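# Release the dolly caster brake by pressing its pedal

## Task

Take the brake off the dolly by getting the caster's brake pedal to rest with its non-red end pressed down. The pedal must stay in that state by itself once the robot lets go; holding it down with the robot does not count. The dolly should stay where it started, neither shifted nor rotated.

## Robot and tools

Robot: two Franka FR3 arms, named left_arm and right_arm, each with a Robotiq 2F-140 parallel gripper. The names do not refer to sides of any camera image. Bases in the scene frame: left_arm at (-0.022, +0.335, 0) m, quat_wxyz (+1.000, 0, 0, -0.023); right_arm at (+0.023, -0.450, 0) m, quat_wxyz (+0.999, 0, 0, -0.032).

Scene frame: origin on the table surface midway between the arms, +z up, +x out across the table, left_arm toward +y. Reported gripper poses (end_effector_position in metres, end_effector_quat_wxyz) use this frame. The reported point sits between the finger pads as they would be when closed; fingertips extend about 33 mm past it when closed and about 9 mm when fully open. Fingers point along the gripper's +z and close along its y. The printed position can drift from reality, more so with the arm stretched out.

Tool execute_actions, argument actions: a list holding at most one item, or empty. An empty list just reports the state. A motion item is {"rows": [...], "steps": n}, n from 1 to 15 (15 if omitted), each step 1/30 s; each row is used for one step and the final row repeats to fill the remaining steps. A wait item is {"steps": n} with n up to 300, counted from the previous result and including your reply time. Optional pictures (boolean) turns camera images on or off; they come by default. A rejected call does nothing.

Each row is one flat list of 20 numbers covering both arms, even if only one moves. Numbers 1-7: left_arm absolute joint targets in radians (not offsets), column order waist, shoulder, upper arm roll, elbow, forearm roll, wrist pitch, wrist roll. Numbers 8-10: left gripper position, force_limit, speed, each in [-1, 1]. Numbers 11-20: the same ten for right_arm. Joint ranges (rad): waist -2.744..2.744, shoulder -1.784..1.784, upper arm roll -2.901..2.901, elbow -3.042..-0.152, forearm roll -2.807..2.807, wrist pitch 0.544..4.517, wrist roll -3.016..3.016. A target more than 0.018 rad outside a range, and beyond the joint's last reported angle, gets the call refused. True stops may differ from the listed ones by up to 0.018 rad either way; asking past one clamps the joint there and the result may say "joint sent to its limit" (possibly referring to an earlier, still-running move). No such message does not prove there is more room.

Motion limits: per step each joint target is kept close to its measured angle (0.248 rad for the first four joints, 0.677 forearm roll, 0.715 wrist pitch, 1.54 wrist roll), and targets that would move the gripper over 70 mm from where it is are shrunk back. Large moves therefore need several calls. Between calls the arms keep heading to the last row sent until everything has nearly stopped or a step is HELD.

Gripper numbers: position +1 fully open (140 mm), about -0.8 pads touching, -1 closes until blocked. force_limit roughly 14 N at -1, 60 N at 0, 107 N at +1 (for parts up to 40 mm wide). speed roughly 30 mm/s at -1, 140 at 0, 250 at +1. To keep a gripper unchanged, resend its previous three numbers; a zero is a real command. A grip is confirmed when object_status = 2. Codes: 0 moving, 1 blocked while opening, 2 blocked while closing, 3 reached the target or pads met. Stopped fingers stay put until the position value changes by 0.01 or more, or the object yields. To squeeze harder while status is 2, raise force_limit and nudge position (e.g. -1 to -0.98). position_measured is in counts: 3 open, 230 pads together, not linear. Closing pushes the fingertips about 24 mm farther out, so keep clearance above surfaces.

Result lines: state per arm; Joint positions and Joint velocities (rad, rad/s, one block per arm); joint torques and external joint torques (estimates with offsets, friction and noise; "no reading" means none); HELD marks steps where your row was partly or wholly not sent; "joint command not followed" means the clearance check altered or blocked joint targets while the rest of the row still ran; MOTOR HOT warns of overheating.

Faults: if a joint's contact torque hits its load limit (waist, shoulder 35; upper arm roll 32; elbow 30; forearm roll, wrist pitch, wrist roll 12 N m) or any external force on the arm, tool or held item reaches 40 N (held weight included), that arm halts for 10 s and drops the rest of the call. Overheated motors brake the arm until cool (OVER-TEMPERATURE FAULT). Avoid arm-to-arm collisions, hard pushes, slams, drops and slips, and never knock anything off the table. Press the pedal gently and without shoving the dolly sideways or twisting it. Occasional outside tugs on held parts or loose objects can happen.

zoom_image: camera (cam_head_left, cam_head_right, cam_high, cam_low, cam_left_wrist, cam_right_wrist) and region [x0, y0, x1, y1] in that camera's pixels, top-left origin, at most 504x504; gives a closer look at the latest image. Head/high/low images are 672x504, wrist images 504x504. Calibration data (K, distortion, T_world_to_cam) is given per camera; wrist camera poses follow the arm's joints.



Each tool is called after ">>>" by a JSON object that holds its "method" and its "body", one argument or row to a line.

## Session

>>> {"method": "execute_actions", "body": {
  "actions": []
}}

Scene clock: 0.00 s of 3800.00 s.
left_arm: end_effector_position=(+0.6874, +0.5489, +0.3526) position_measured=3 object_status=3 end_effector_quat_wxyz=(+0.074, +0.742, -0.469, +0.473) | right_arm: end_effector_position=(+0.4520, -0.3134, +0.1470) position_measured=3 object_status=3 end_effector_quat_wxyz=(+0.039, -0.242, +0.968, +0.053)
Joint positions: left_arm=[ 0.679  0.301 -0.03  -1.66  -1.084  1.981  0.624] | right_arm=[ 0.19  -0.254  0.133 -2.576  0.203  2.393  1.192]
Joint velocities: left_arm=[-0.002  0.001  0.     0.     0.001  0.    -0.001] | right_arm=[ 0.001  0.    -0.001 -0.     0.    -0.001 -0.   ]
Joint torques (N m, as the joint torque sensors report them, + toward a larger angle): no reading
External joint torques (N m, as the arm's controller estimates them; a push from outside toward a larger angle lowers the number): no reading

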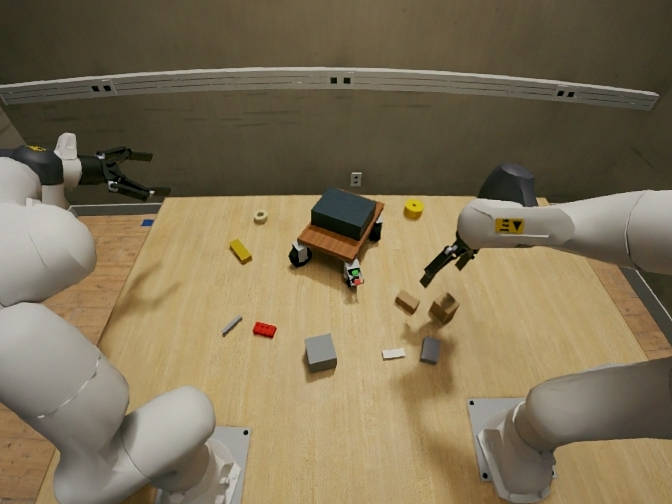

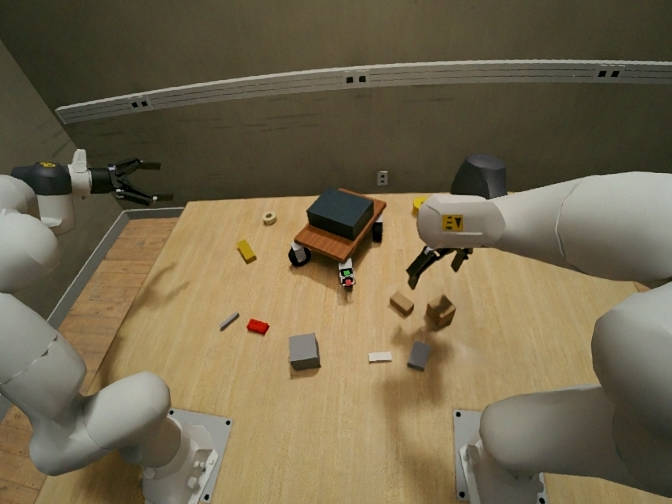

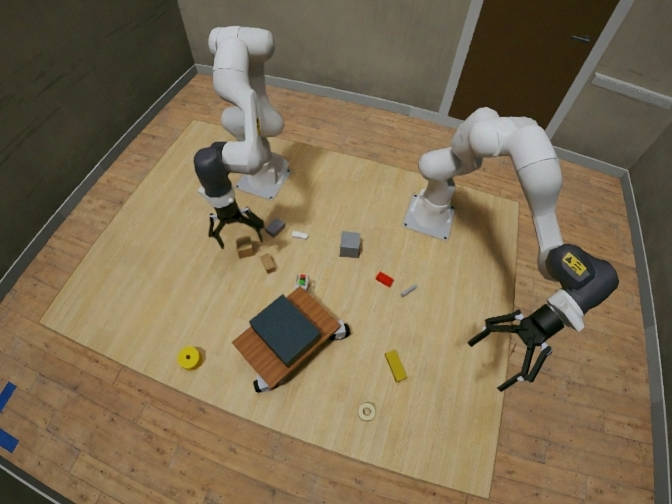

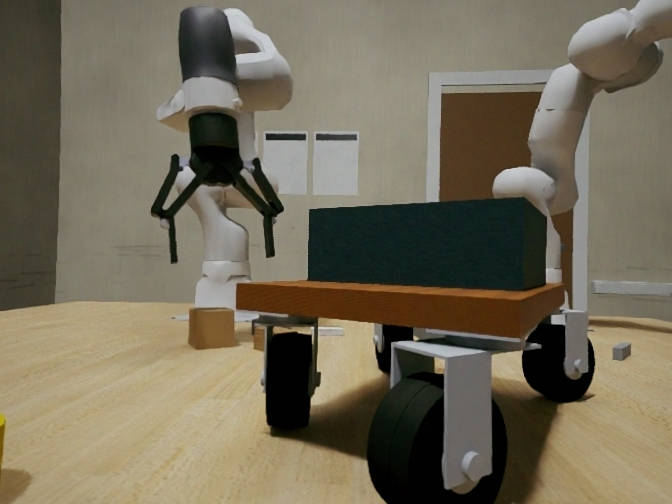

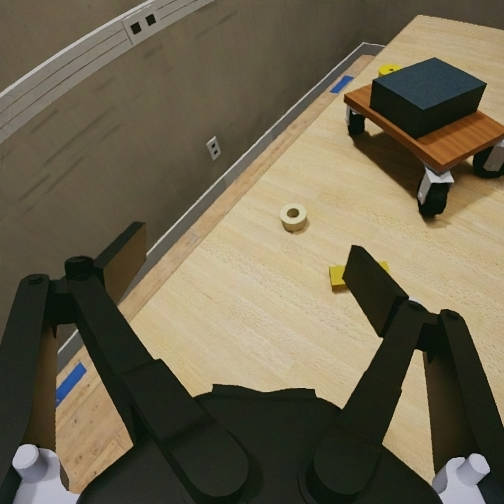

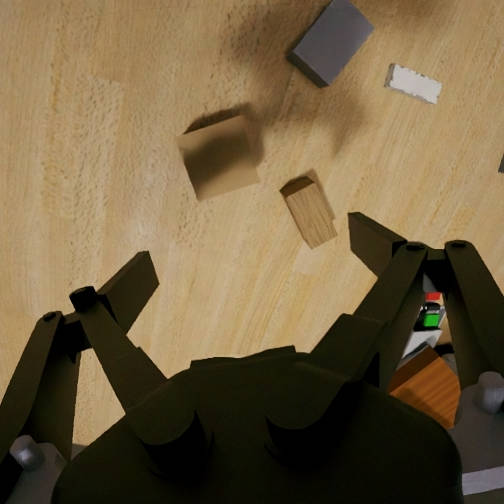

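>>> {"method": "zoom_image", "body": {
  "camera": "cam_head_left",
  "region": [320, 240, 400, 300]
}}

>>> {"method": "zoom_image", "body": {
  "camera": "cam_head_right",
  "region": [310, 240, 390, 300]
}}

>>> {"method": "zoom_image", "body": {
  "camera": "cam_high",
  "region": [265, 255, 345, 315]
}}

Region (320, 240, 400, 300) of cam_head_left's 672x504 image, scaled by 6.300, with more detail than that image has; it fills the top 378 rows of this view, and the rest is white.

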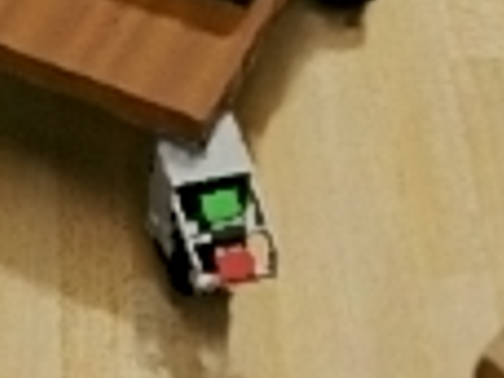

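Region (310, 240, 390, 300) of cam_head_right's 672x504 image, scaled by 6.300, with more detail than that image has; it fills the top 378 rows of this view, and the rest is white.

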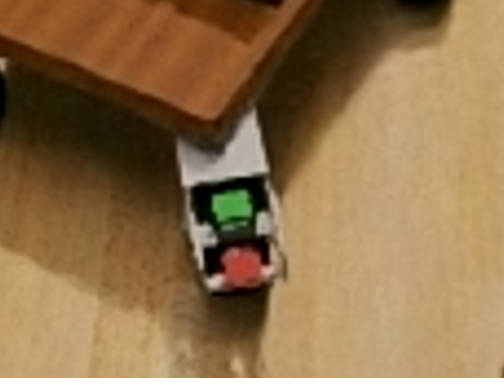

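Region (265, 255, 345, 315) of cam_high's 672x504 image, scaled by 6.300, with more detail than that image has; it fills the top 378 rows of this view, and the rest is white.

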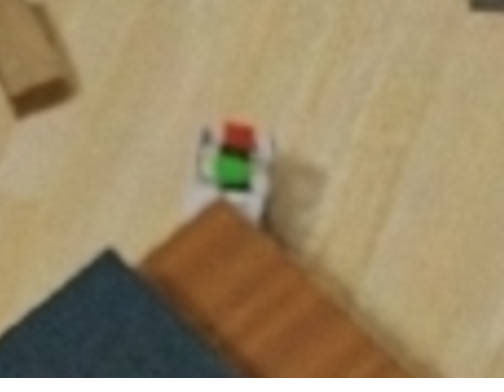

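>>> {"method": "execute_actions", "body": {
  "actions": [
    {"rows":[[0.679,0.301,-0.03,-1.66,-1.084,1.981,0.624,1,0,0, 0.704,0.232,0,-1.816,0,2.048,0.44,0,0,0]],"steps":15}
  ],
  "pictures": false
}}

>>> {"method": "execute_actions", "body": {
  "actions": [
    {"steps":45}
  ]
}}

Scene clock: 59.43 s of 3800.00 s.
left_arm: end_effector_position=(+0.6874, +0.5489, +0.3526) position_measured=3 object_status=3 end_effector_quat_wxyz=(+0.074, +0.742, -0.469, +0.473) | right_arm: end_effector_position=(+0.5199, -0.0707, +0.2016) position_measured=108 object_status=0 end_effector_quat_wxyz=(-0.015, +0.710, -0.704, -0.004)
Joint positions: left_arm=[ 0.679  0.301 -0.03  -1.66  -1.084  1.981  0.624] | right_arm=[ 0.702  0.221  0.01  -1.834  0.011  2.084  0.635]
Joint velocities: left_arm=[-0.001  0.001  0.001  0.001 -0.    -0.001  0.001] | right_arm=[ 0.065 -0.022 -0.035  0.328 -0.057 -0.154 -0.626]
Joint torques (N m, as the joint torque sensors report them, + toward a larger angle): left_arm=[ -1.19 -41.75  -1.1   24.39  -0.62   0.68  -0.04] | right_arm=[ -2.67 -31.03  -3.67  19.08  -0.06   1.03  -0.34]
External joint torques (N m, as the arm's controller estimates them; a push from outside toward a larger angle lowers the number): left_arm=[-1.24  0.06 -0.7   0.14  0.01 -0.23 -0.04] | right_arm=[ 0.57 -0.38 -1.08  1.63 -0.62 -0.46 -0.35]
Steps of this call (steps 1 to 90: nothing new was sent; then 55.93 s passed at rest; steps 91 to 105: all 15 steps of this action). Readings (joint positions | what the end effector reports):
91: left_arm=[0.679 0.301 -0.030 -1.660 -1.084 1.981 0.624] | right_arm=[0.251 -0.210 0.084 -2.521 0.162 2.338 1.125] | left_arm position_measured=3 object_status=3 | right_arm position_measured=3 object_status=0
92: left_arm=[0.679 0.301 -0.030 -1.660 -1.084 1.981 0.624] | right_arm=[0.322 -0.134 0.047 -2.437 0.125 2.288 1.055] | left_arm position_measured=3 object_status=3 | right_arm position_measured=9 object_status=0
94: left_arm=[0.679 0.301 -0.030 -1.660 -1.084 1.981 0.624] | right_arm=[0.439 -0.005 0.019 -2.305 0.083 2.227 0.957] | left_arm position_measured=3 object_status=3 | right_arm position_measured=24 object_status=0
98: left_arm=[0.679 0.301 -0.030 -1.660 -1.084 1.981 0.624] | right_arm=[0.614 0.170 0.011 -2.088 0.041 2.150 0.821] | left_arm position_measured=3 object_status=3 | right_arm position_measured=55 object_status=0
105: the state above

Scene clock: 60.93 s of 3800.00 s.
left_arm: end_effector_position=(+0.6874, +0.5489, +0.3526) position_measured=3 object_status=3 end_effector_quat_wxyz=(+0.074, +0.742, -0.469, +0.473) | right_arm: end_effector_position=(+0.5196, -0.0784, +0.2003) position_measured=129 object_status=3 end_effector_quat_wxyz=(-0.002, +0.772, -0.636, -0.001)
Joint positions: left_arm=[ 0.679  0.301 -0.03  -1.66  -1.084  1.981  0.624] | right_arm=[ 0.704  0.231  0.002 -1.817  0.003  2.051  0.448]
Joint velocities: left_arm=[ 0.001  0.001 -0.     0.001  0.     0.001 -0.001] | right_arm=[-0.    -0.     0.     0.     0.     0.001 -0.004]
Joint torques (N m, as the joint torque sensors report them, + toward a larger angle): left_arm=[ -0.57 -41.46  -1.54  24.65  -0.56   0.76  -0.03] | right_arm=[  0.01 -37.8   -0.77  25.52   0.06   2.06  -0.22]
External joint torques (N m, as the arm's controller estimates them; a push from outside toward a larger angle lowers the number): left_arm=[-0.75  0.35 -1.24  0.42  0.06 -0.16 -0.03] | right_arm=[ 0.03  1.6  -0.97  1.56 -0.64 -0.42 -0.22]
Steps of this call (steps 1 to 45: the robot went on to your last target). Readings (joint positions | what the end effector reports):
1: left_arm=[0.679 0.301 -0.030 -1.660 -1.084 1.981 0.624] | right_arm=[0.704 0.221 0.009 -1.825 0.009 2.079 0.616] | left_arm position_measured=3 object_status=3 | right_arm position_measured=115 object_status=0
2: left_arm=[0.679 0.301 -0.030 -1.660 -1.084 1.981 0.624] | right_arm=[0.704 0.222 0.007 -1.821 0.008 2.075 0.598] | left_arm position_measured=3 object_status=3 | right_arm position_measured=123 object_status=0
4: left_arm=[0.679 0.301 -0.030 -1.660 -1.084 1.981 0.624] | right_arm=[0.704 0.224 0.004 -1.818 0.006 2.068 0.568] | left_arm position_measured=3 object_status=3 | right_arm position_measured=129 object_status=0
8: left_arm=[0.679 0.301 -0.030 -1.660 -1.084 1.981 0.624] | right_arm=[0.704 0.230 0.002 -1.817 0.004 2.059 0.525] | left_arm position_measured=3 object_status=3 | right_arm position_measured=129 object_status=0
45: the state above
All arms were judged still, so your last target was given up. Only a new action makes them travel on or press farther. Fingers that are still opening or closing keep moving.
camera_calibration (this result's frames):
cam_left_wrist: T_world_to_cam=[[-0.769114, -0.600423, -0.218988, 0.938259], [-0.443591, 0.748179, -0.493412, 0.071238], [0.460098, -0.282349, -0.841777, 0.320606], [0, 0, 0, 1]] pos_world=[0.605719, 0.600576, 0.510496]
cam_right_wrist: T_world_to_cam=[[-0.999935, -0.00589871, 0.00974894, 0.515374], [-0.00209456, 0.936151, 0.351593, 0.00383313], [-0.0112004, 0.351549, -0.936102, 0.410154], [0, 0, 0, 1]] pos_world=[0.519943, -0.144738, 0.377574]

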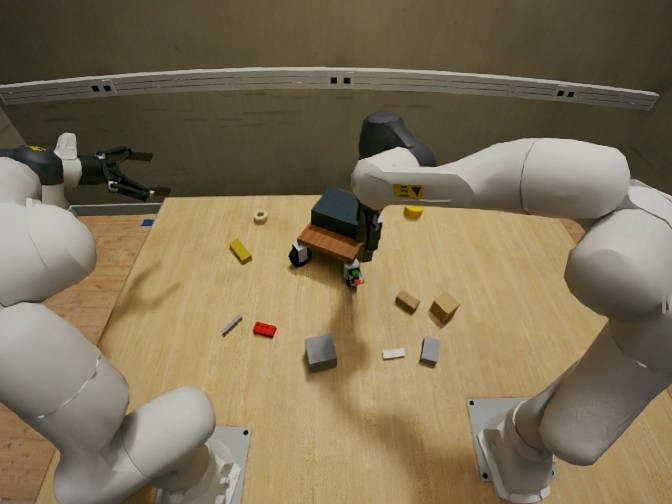

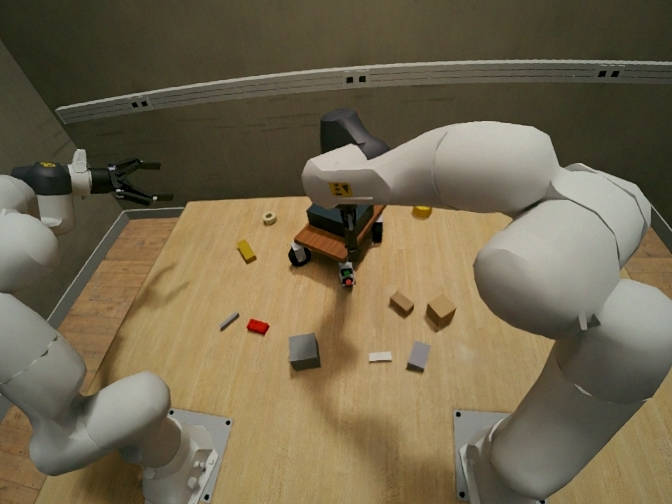

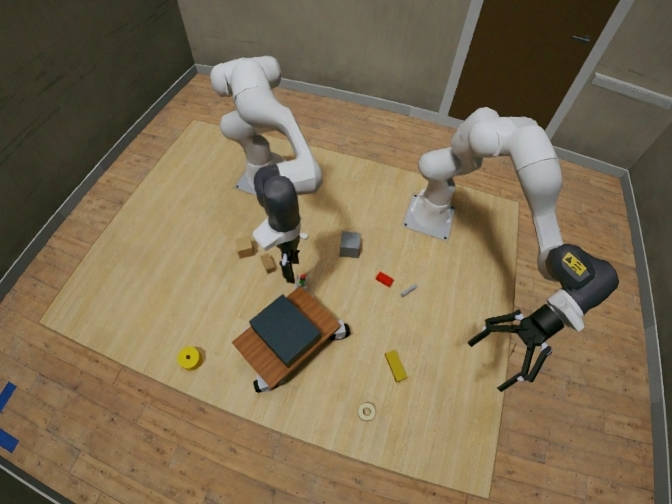

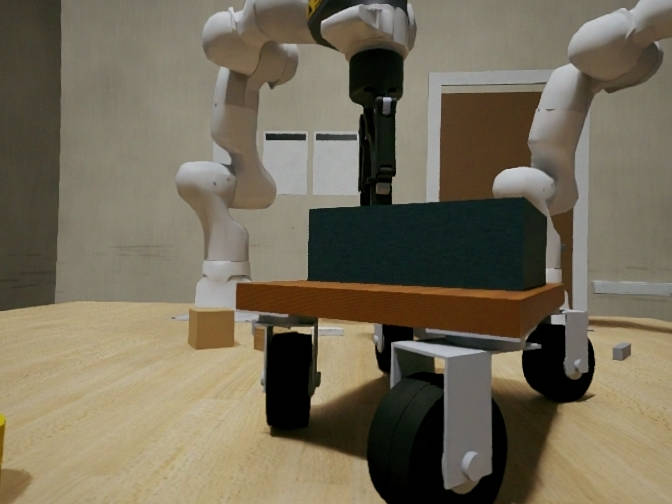

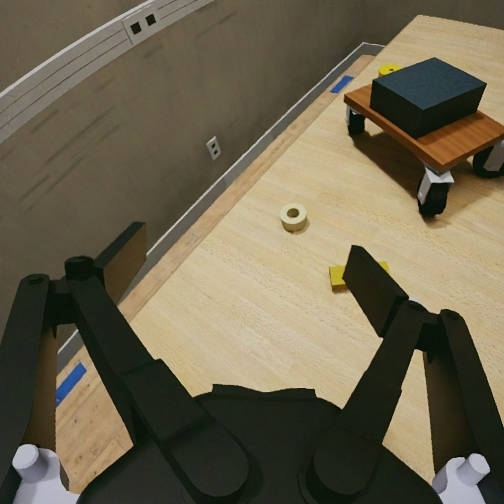

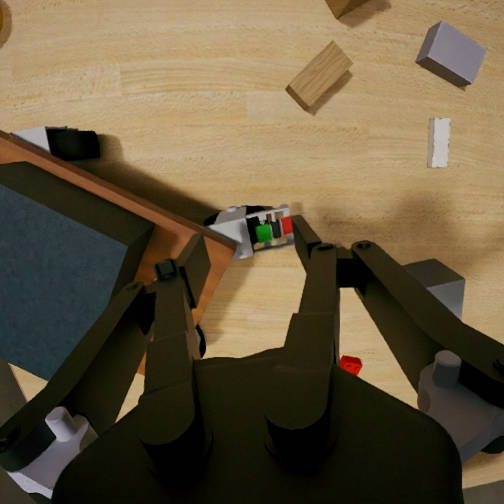

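>>> {"method": "zoom_image", "body": {
  "camera": "cam_right_wrist",
  "region": [180, 180, 330, 290]
}}

Region (180, 180, 330, 290) of cam_right_wrist's 504x504 image, scaled by 3.360, with more detail than that image has; it fills the top 370 rows of this view, and the rest is white.

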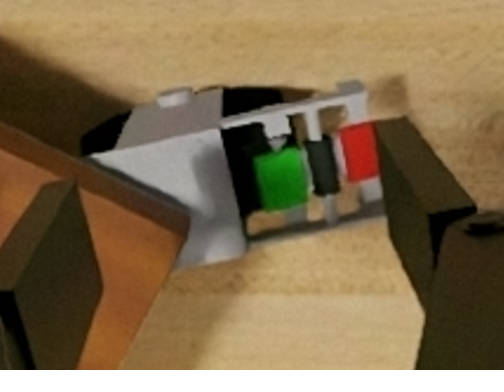

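>>> {"method": "execute_actions", "body": {
  "actions": [
    {"rows":[[0.679,0.301,-0.03,-1.66,-1.084,1.981,0.624,1,0,0, 0.72,0.24,0,-1.825,0,2.065,0.46,-0.3,0,0],[0.679,0.301,-0.03,-1.66,-1.084,1.981,0.624,1,0,0, 0.735,0.25,0,-1.835,0,2.085,0.47,-0.3,0,0],[0.679,0.301,-0.03,-1.66,-1.084,1.981,0.624,1,0,0, 0.75,0.26,0,-1.845,0,2.105,0.485,-0.3,0,0],[0.679,0.301,-0.03,-1.66,-1.084,1.981,0.624,1,0,0, 0.75,0.275,0,-1.855,0,2.13,0.485,-0.3,0,0],[0.679,0.301,-0.03,-1.66,-1.084,1.981,0.624,1,0,0, 0.75,0.290,0,-1.867,0,2.157,0.485,-0.3,0,0]],"steps":15}
  ],
  "pictures": false
}}

>>> {"method": "execute_actions", "body": {
  "actions": [
    {"steps":15}
  ]
}}

>>> {"method": "zoom_image", "body": {
  "camera": "cam_right_wrist",
  "region": [180, 160, 330, 270]
}}

Scene clock: 95.00 s of 3800.00 s.
left_arm: end_effector_position=(+0.6874, +0.5489, +0.3526) position_measured=3 object_status=3 end_effector_quat_wxyz=(+0.074, +0.742, -0.469, +0.473) | right_arm: end_effector_position=(+0.4997, -0.0577, +0.1466) position_measured=167 object_status=3 end_effector_quat_wxyz=(+0.008, +0.779, -0.627, -0.003)
Joint positions: left_arm=[ 0.679  0.301 -0.03  -1.66  -1.084  1.981  0.624] | right_arm=[ 0.75   0.293  0.002 -1.868  0.003  2.144  0.471]
Joint velocities: left_arm=[ 0.001 -0.     0.    -0.     0.    -0.     0.001] | right_arm=[ 0.    -0.017  0.001  0.003 -0.001  0.06   0.024]
Joint torques (N m, as the joint torque sensors report them, + toward a larger angle): left_arm=[ -0.73 -41.66  -1.04  24.63  -0.62   0.76  -0.08] | right_arm=[ -0.05 -39.88  -0.61  24.71   0.06   2.83   0.4 ]
External joint torques (N m, as the arm's controller estimates them; a push from outside toward a larger angle lowers the number): left_arm=[-0.71  0.22 -0.57  0.37  0.   -0.14 -0.08] | right_arm=[-0.19  0.3  -1.01  1.71 -0.6   0.45  0.4 ]
Steps of this call (steps 1 to 90: nothing new was sent; then 30.57 s passed at rest; steps 91 to 105: all 15 steps of this action). Readings (joint positions | what the end effector reports):
91: left_arm=[0.679 0.301 -0.030 -1.660 -1.084 1.981 0.624] | right_arm=[0.707 0.231 0.000 -1.818 0.003 2.053 0.447] | left_arm position_measured=3 object_status=3 | right_arm position_measured=129 object_status=0
92: left_arm=[0.679 0.301 -0.030 -1.660 -1.084 1.981 0.624] | right_arm=[0.712 0.233 -0.002 -1.821 0.003 2.058 0.449] | left_arm position_measured=3 object_status=3 | right_arm position_measured=135 object_status=0
94: left_arm=[0.679 0.301 -0.030 -1.660 -1.084 1.981 0.624] | right_arm=[0.729 0.243 -0.004 -1.832 0.003 2.077 0.454] | left_arm position_measured=3 object_status=3 | right_arm position_measured=150 object_status=0
98: left_arm=[0.679 0.301 -0.030 -1.660 -1.084 1.981 0.624] | right_arm=[0.749 0.284 0.002 -1.861 0.003 2.118 0.463] | left_arm position_measured=3 object_status=3 | right_arm position_measured=167 object_status=0
105: the state above

Scene clock: 95.50 s of 3800.00 s.
left_arm: end_effector_position=(+0.6874, +0.5489, +0.3526) position_measured=3 object_status=3 end_effector_quat_wxyz=(+0.074, +0.742, -0.469, +0.473) | right_arm: end_effector_position=(+0.5023, -0.0557, +0.1482) position_measured=167 object_status=3 end_effector_quat_wxyz=(+0.003, +0.777, -0.630, -0.002)
Joint positions: left_arm=[ 0.679  0.301 -0.03  -1.66  -1.084  1.981  0.624] | right_arm=[ 0.75   0.291  0.002 -1.868  0.003  2.153  0.477]
Joint velocities: left_arm=[ 0.     0.    -0.    -0.001  0.001 -0.001 -0.   ] | right_arm=[ 0.     0.001 -0.001 -0.    -0.     0.003  0.005]
Joint torques (N m, as the joint torque sensors report them, + toward a larger angle): left_arm=[ -0.44 -41.36  -1.08  24.45  -0.59   0.72  -0.03] | right_arm=[ -0.05 -40.76  -0.83  24.6    0.1    2.9    0.46]
External joint torques (N m, as the arm's controller estimates them; a push from outside toward a larger angle lowers the number): left_arm=[-0.44  0.5  -0.64  0.22  0.02 -0.18 -0.03] | right_arm=[-0.03 -0.22 -1.08  1.37 -0.55  0.45  0.46]
Steps of this call (steps 1 to 15: the robot went on to your last target). Readings (joint positions | what the end effector reports):
1: left_arm=[0.679 0.301 -0.030 -1.660 -1.084 1.981 0.624] | right_arm=[0.750 0.292 0.002 -1.868 0.003 2.146 0.472] | left_arm position_measured=3 object_status=3 | right_arm position_measured=167 object_status=3
2: left_arm=[0.679 0.301 -0.030 -1.660 -1.084 1.981 0.624] | right_arm=[0.750 0.292 0.002 -1.868 0.003 2.147 0.473] | left_arm position_measured=3 object_status=3 | right_arm position_measured=167 object_status=3
4: left_arm=[0.679 0.301 -0.030 -1.660 -1.084 1.981 0.624] | right_arm=[0.750 0.291 0.002 -1.868 0.003 2.150 0.474] | left_arm position_measured=3 object_status=3 | right_arm position_measured=167 object_status=3
8: left_arm=[0.679 0.301 -0.030 -1.660 -1.084 1.981 0.624] | right_arm=[0.750 0.291 0.002 -1.868 0.003 2.152 0.476] | left_arm position_measured=3 object_status=3 | right_arm position_measured=167 object_status=3
15: the state above
All arms were judged still, so your last target was given up. Only a new action makes them travel on or press farther. Fingers that are still opening or closing keep moving.
camera_calibration (this result's frames):
cam_left_wrist: T_world_to_cam=[[-0.769114, -0.600423, -0.218988, 0.938259], [-0.443591, 0.748179, -0.493412, 0.071238], [0.460098, -0.282349, -0.841777, 0.320606], [0, 0, 0, 1]] pos_world=[0.605719, 0.600576, 0.510496]
cam_right_wrist: T_world_to_cam=[[-0.999599, -0.022599, 0.0170757, 0.496465], [-0.0153002, 0.938138, 0.345923, 0.00843702], [-0.0238369, 0.345523, -0.938107, 0.359458], [0, 0, 0, 1]] pos_world=[0.504963, -0.120897, 0.325814]

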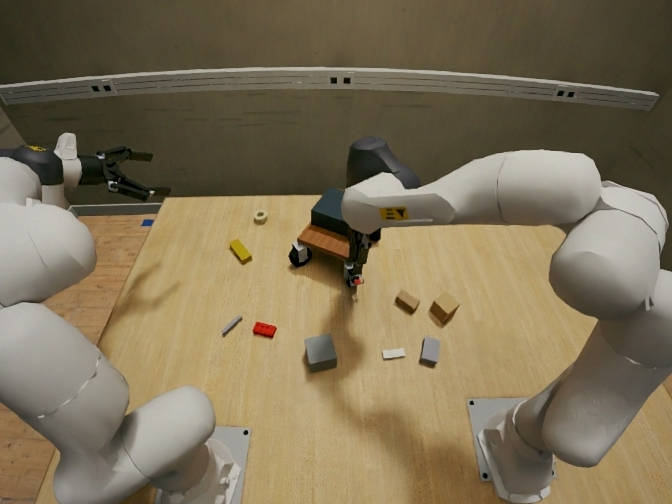

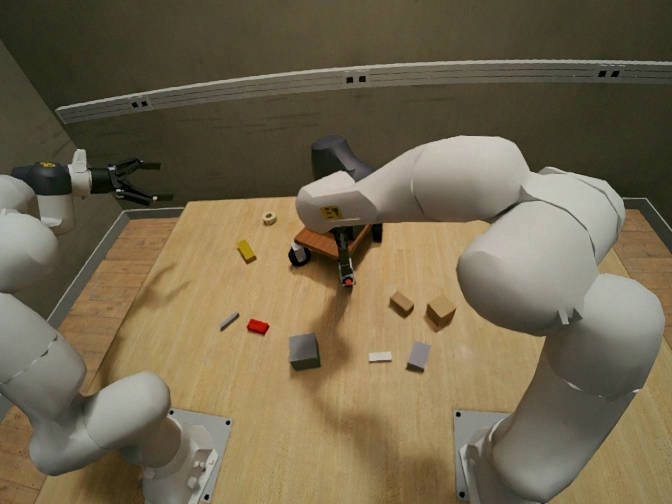

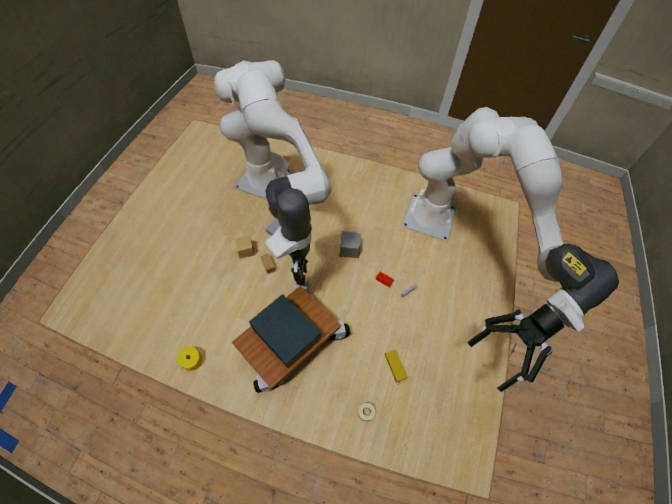

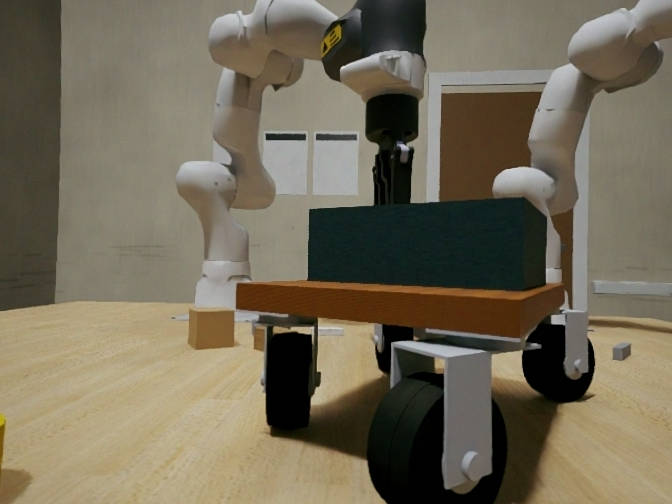

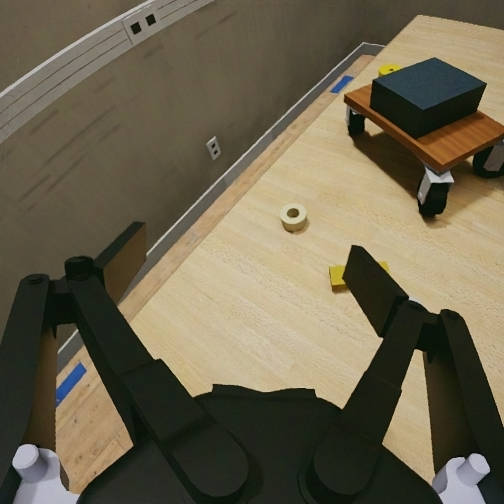

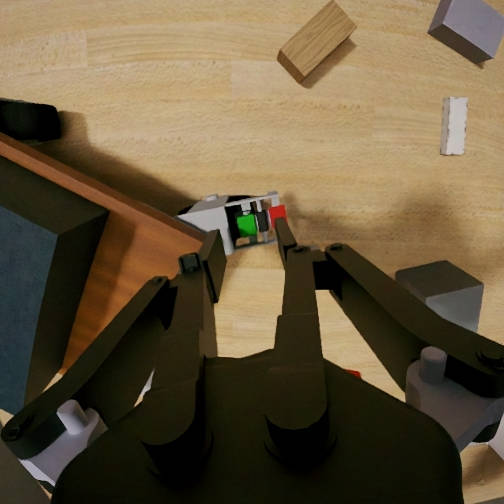

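Region (180, 160, 330, 270) of cam_right_wrist's 504x504 image, scaled by 3.360, with more detail than that image has; it fills the top 370 rows of this view, and the rest is white.

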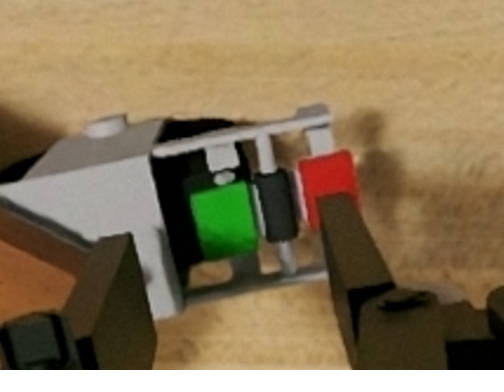

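>>> {"method": "execute_actions", "body": {
  "actions": [
    {"rows":[[0.679,0.301,-0.03,-1.66,-1.084,1.981,0.624,1,0,0, 0.747,0.295,0,-1.868,0,2.18,0.49,-1,0,0],[0.679,0.301,-0.03,-1.66,-1.084,1.981,0.624,1,0,0, 0.747,0.30,0,-1.870,0,2.19,0.49,-1,0,0],[0.679,0.301,-0.03,-1.66,-1.084,1.981,0.624,1,0,0, 0.747,0.305,0,-1.872,0,2.20,0.49,-1,0,0],[0.679,0.301,-0.03,-1.66,-1.084,1.981,0.624,1,0,0, 0.747,0.31,0,-1.874,0,2.21,0.49,-1,0,0],[0.679,0.301,-0.03,-1.66,-1.084,1.981,0.624,1,0,0, 0.747,0.315,0,-1.877,0,2.22,0.49,-1,0,0],[0.679,0.301,-0.03,-1.66,-1.084,1.981,0.624,1,0,0, 0.747,0.32,0,-1.879,0,2.223,0.49,-1,0,0],[0.679,0.301,-0.03,-1.66,-1.084,1.981,0.624,1,0,0, 0.747,0.325,0,-1.882,0,2.223,0.49,-1,0,0],[0.679,0.301,-0.03,-1.66,-1.084,1.981,0.624,1,0,0, 0.747,0.329,0,-1.884,0,2.223,0.49,-1,0,0],[0.679,0.301,-0.03,-1.66,-1.084,1.981,0.624,1,0,0, 0.747,0.332,0,-1.885,0,2.223,0.49,-1,0,0]],"steps":15}
  ],
  "pictures": false
}}

>>> {"method": "execute_actions", "body": {
  "actions": [
    {"steps":15}
  ]
}}

>>> {"method": "zoom_image", "body": {
  "camera": "cam_right_wrist",
  "region": [180, 160, 330, 270]
}}

>>> {"method": "zoom_image", "body": {
  "camera": "cam_head_right",
  "region": [310, 240, 390, 300]
}}

Scene clock: 125.17 s of 3800.00 s.
left_arm: end_effector_position=(+0.6874, +0.5489, +0.3526) position_measured=3 object_status=3 end_effector_quat_wxyz=(+0.074, +0.742, -0.469, +0.473) | right_arm: end_effector_position=(+0.5063, -0.0542, +0.1218) position_measured=233 object_status=3 end_effector_quat_wxyz=(+0.000, +0.775, -0.633, -0.002)
Joint positions: left_arm=[ 0.679  0.301 -0.03  -1.66  -1.084  1.981  0.624] | right_arm=[ 0.748  0.331  0.002 -1.884  0.003  2.214  0.483]
Joint velocities: left_arm=[ 0.001  0.    -0.     0.    -0.001  0.001  0.001] | right_arm=[ 0.    -0.     0.     0.001  0.     0.033  0.004]
Joint torques (N m, as the joint torque sensors report them, + toward a larger angle): left_arm=[ -0.78 -41.52  -1.34  24.11  -0.59   0.68  -0.02] | right_arm=[ -1.23 -39.81  -0.77  22.86   0.07   2.94   0.41]
External joint torques (N m, as the arm's controller estimates them; a push from outside toward a larger angle lowers the number): left_arm=[-0.83  0.39 -0.93 -0.18  0.03 -0.23 -0.02] | right_arm=[-1.37  1.27 -1.2   0.19 -0.56  0.48  0.41]
Steps of this call (steps 1 to 90: nothing new was sent; then 26.17 s passed at rest; steps 91 to 105: all 15 steps of this action). Readings (joint positions | what the end effector reports):
91: left_arm=[0.679 0.301 -0.030 -1.660 -1.084 1.981 0.624] | right_arm=[0.750 0.292 0.002 -1.868 0.003 2.157 0.479] | left_arm position_measured=3 object_status=3 | right_arm position_measured=167 object_status=0
92: left_arm=[0.679 0.301 -0.030 -1.660 -1.084 1.981 0.624] | right_arm=[0.750 0.293 0.002 -1.868 0.003 2.162 0.479] | left_arm position_measured=3 object_status=3 | right_arm position_measured=173 object_status=0
94: left_arm=[0.679 0.301 -0.030 -1.660 -1.084 1.981 0.624] | right_arm=[0.749 0.297 0.002 -1.869 0.003 2.175 0.480] | left_arm position_measured=3 object_status=3 | right_arm position_measured=188 object_status=0
98: left_arm=[0.679 0.301 -0.030 -1.660 -1.084 1.981 0.624] | right_arm=[0.748 0.315 0.002 -1.876 0.003 2.200 0.481] | left_arm position_measured=3 object_status=3 | right_arm position_measured=219 object_status=0
105: the state above

Scene clock: 125.67 s of 3800.00 s.
left_arm: end_effector_position=(+0.6874, +0.5489, +0.3526) position_measured=3 object_status=3 end_effector_quat_wxyz=(+0.074, +0.742, -0.469, +0.473) | right_arm: end_effector_position=(+0.5076, -0.0531, +0.1222) position_measured=233 object_status=3 end_effector_quat_wxyz=(-0.002, +0.774, -0.633, -0.001)
Joint positions: left_arm=[ 0.679  0.301 -0.03  -1.66  -1.084  1.981  0.624] | right_arm=[ 0.748  0.331  0.002 -1.884  0.003  2.22   0.483]
Joint velocities: left_arm=[-0.001  0.002 -0.001 -0.    -0.003  0.001  0.   ] | right_arm=[-0.    -0.     0.001 -0.001  0.     0.001  0.002]
Joint torques (N m, as the joint torque sensors report them, + toward a larger angle): left_arm=[ -0.92 -41.65  -1.7   24.62  -0.57   0.71  -0.01] | right_arm=[ -0.82 -40.35  -0.57  22.89   0.07   2.99   0.38]
External joint torques (N m, as the arm's controller estimates them; a push from outside toward a larger angle lowers the number): left_arm=[-0.81  0.03 -1.17  0.47  0.06 -0.19 -0.01] | right_arm=[-0.77  1.01 -0.84  0.04 -0.57  0.52  0.38]
Steps of this call (steps 1 to 15: the robot went on to your last target). Readings (joint positions | what the end effector reports):
1: left_arm=[0.679 0.301 -0.030 -1.660 -1.084 1.981 0.624] | right_arm=[0.748 0.331 0.002 -1.884 0.003 2.215 0.483] | left_arm position_measured=3 object_status=3 | right_arm position_measured=233 object_status=3
2: left_arm=[0.679 0.301 -0.030 -1.660 -1.084 1.981 0.624] | right_arm=[0.748 0.331 0.002 -1.884 0.003 2.216 0.483] | left_arm position_measured=3 object_status=3 | right_arm position_measured=233 object_status=3
4: left_arm=[0.679 0.301 -0.030 -1.660 -1.084 1.981 0.624] | right_arm=[0.748 0.331 0.002 -1.884 0.003 2.217 0.483] | left_arm position_measured=3 object_status=3 | right_arm position_measured=233 object_status=3
8: left_arm=[0.679 0.301 -0.030 -1.660 -1.084 1.981 0.624] | right_arm=[0.748 0.331 0.002 -1.884 0.003 2.219 0.483] | left_arm position_measured=3 object_status=3 | right_arm position_measured=233 object_status=3
15: the state above
All arms were judged still, so your last target was given up. Only a new action makes them travel on or press farther. Fingers that are still opening or closing keep moving.
camera_calibration (this result's frames):
cam_left_wrist: T_world_to_cam=[[-0.769114, -0.600423, -0.218988, 0.938259], [-0.443591, 0.748179, -0.493412, 0.0712382], [0.460098, -0.282349, -0.841777, 0.320607], [0, 0, 0, 1]] pos_world=[0.605719, 0.600576, 0.510496]
cam_right_wrist: T_world_to_cam=[[-0.999864, -0.0141572, 0.00847217, 0.503968], [-0.0102678, 0.935899, 0.35212, 0.0116541], [-0.0129141, 0.351985, -0.935917, 0.32888], [0, 0, 0, 1]] pos_world=[0.508266, -0.119533, 0.299431]

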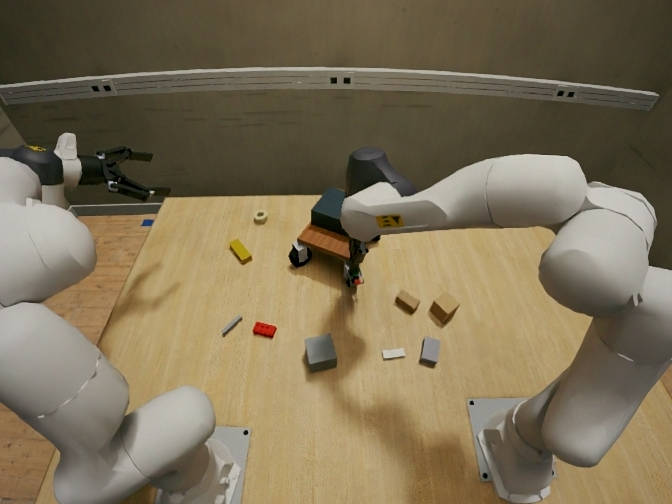

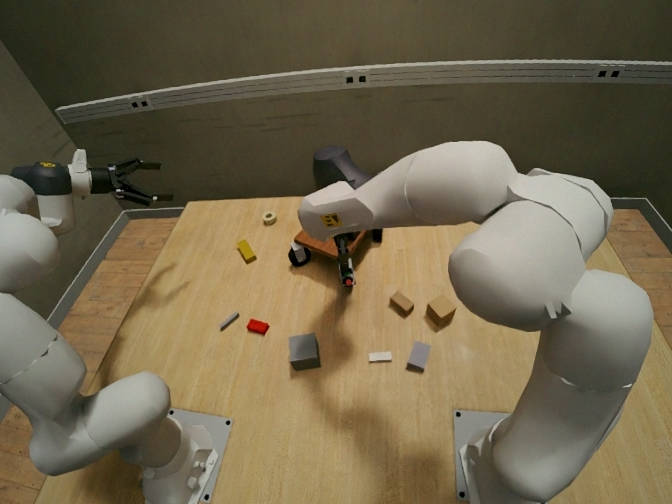

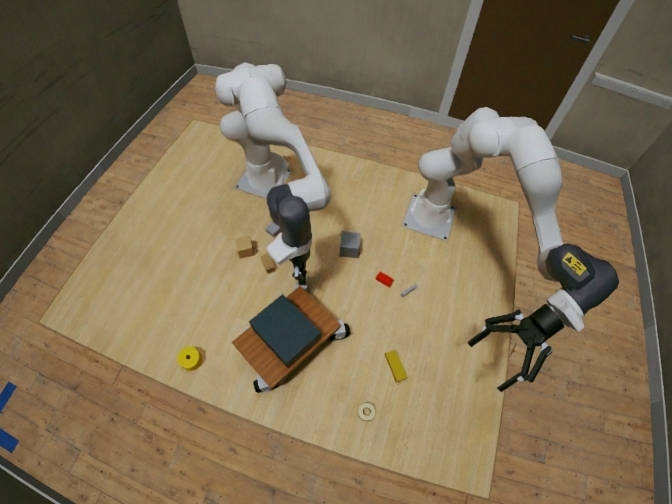

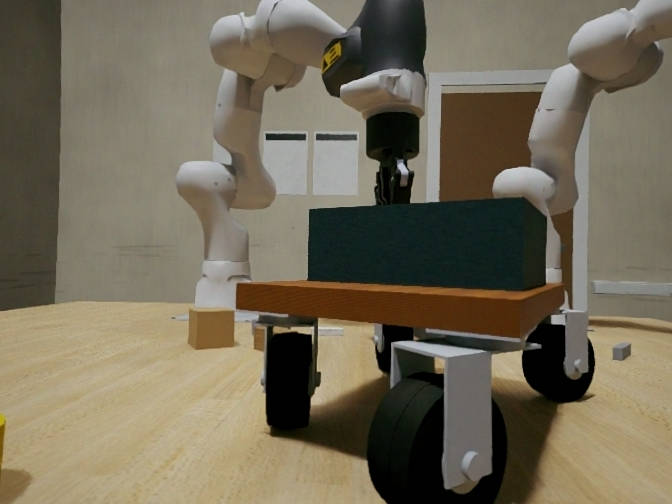

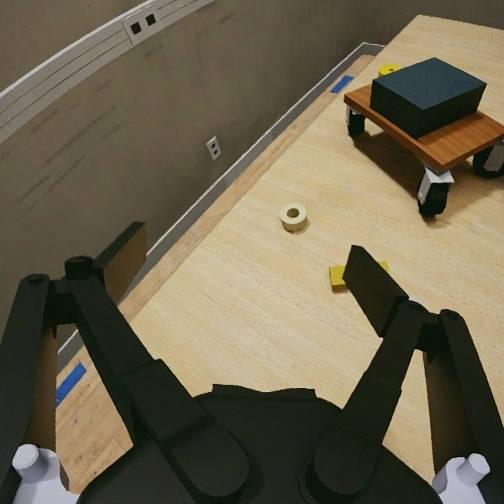

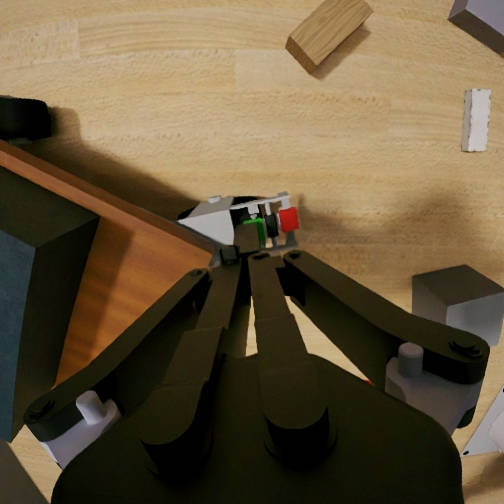

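Region (180, 160, 330, 270) of cam_right_wrist's 504x504 image, scaled by 3.360, with more detail than that image has; it fills the top 370 rows of this view, and the rest is white.

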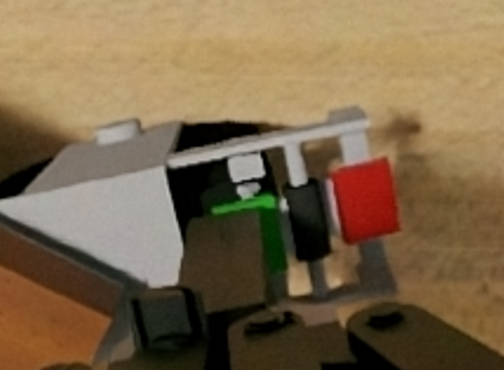

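Region (310, 240, 390, 300) of cam_head_right's 672x504 image, scaled by 6.300, with more detail than that image has; it fills the top 378 rows of this view, and the rest is white.

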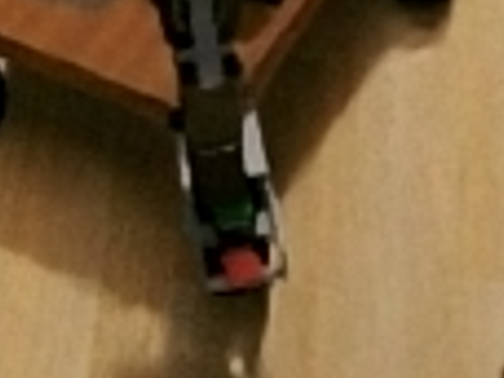

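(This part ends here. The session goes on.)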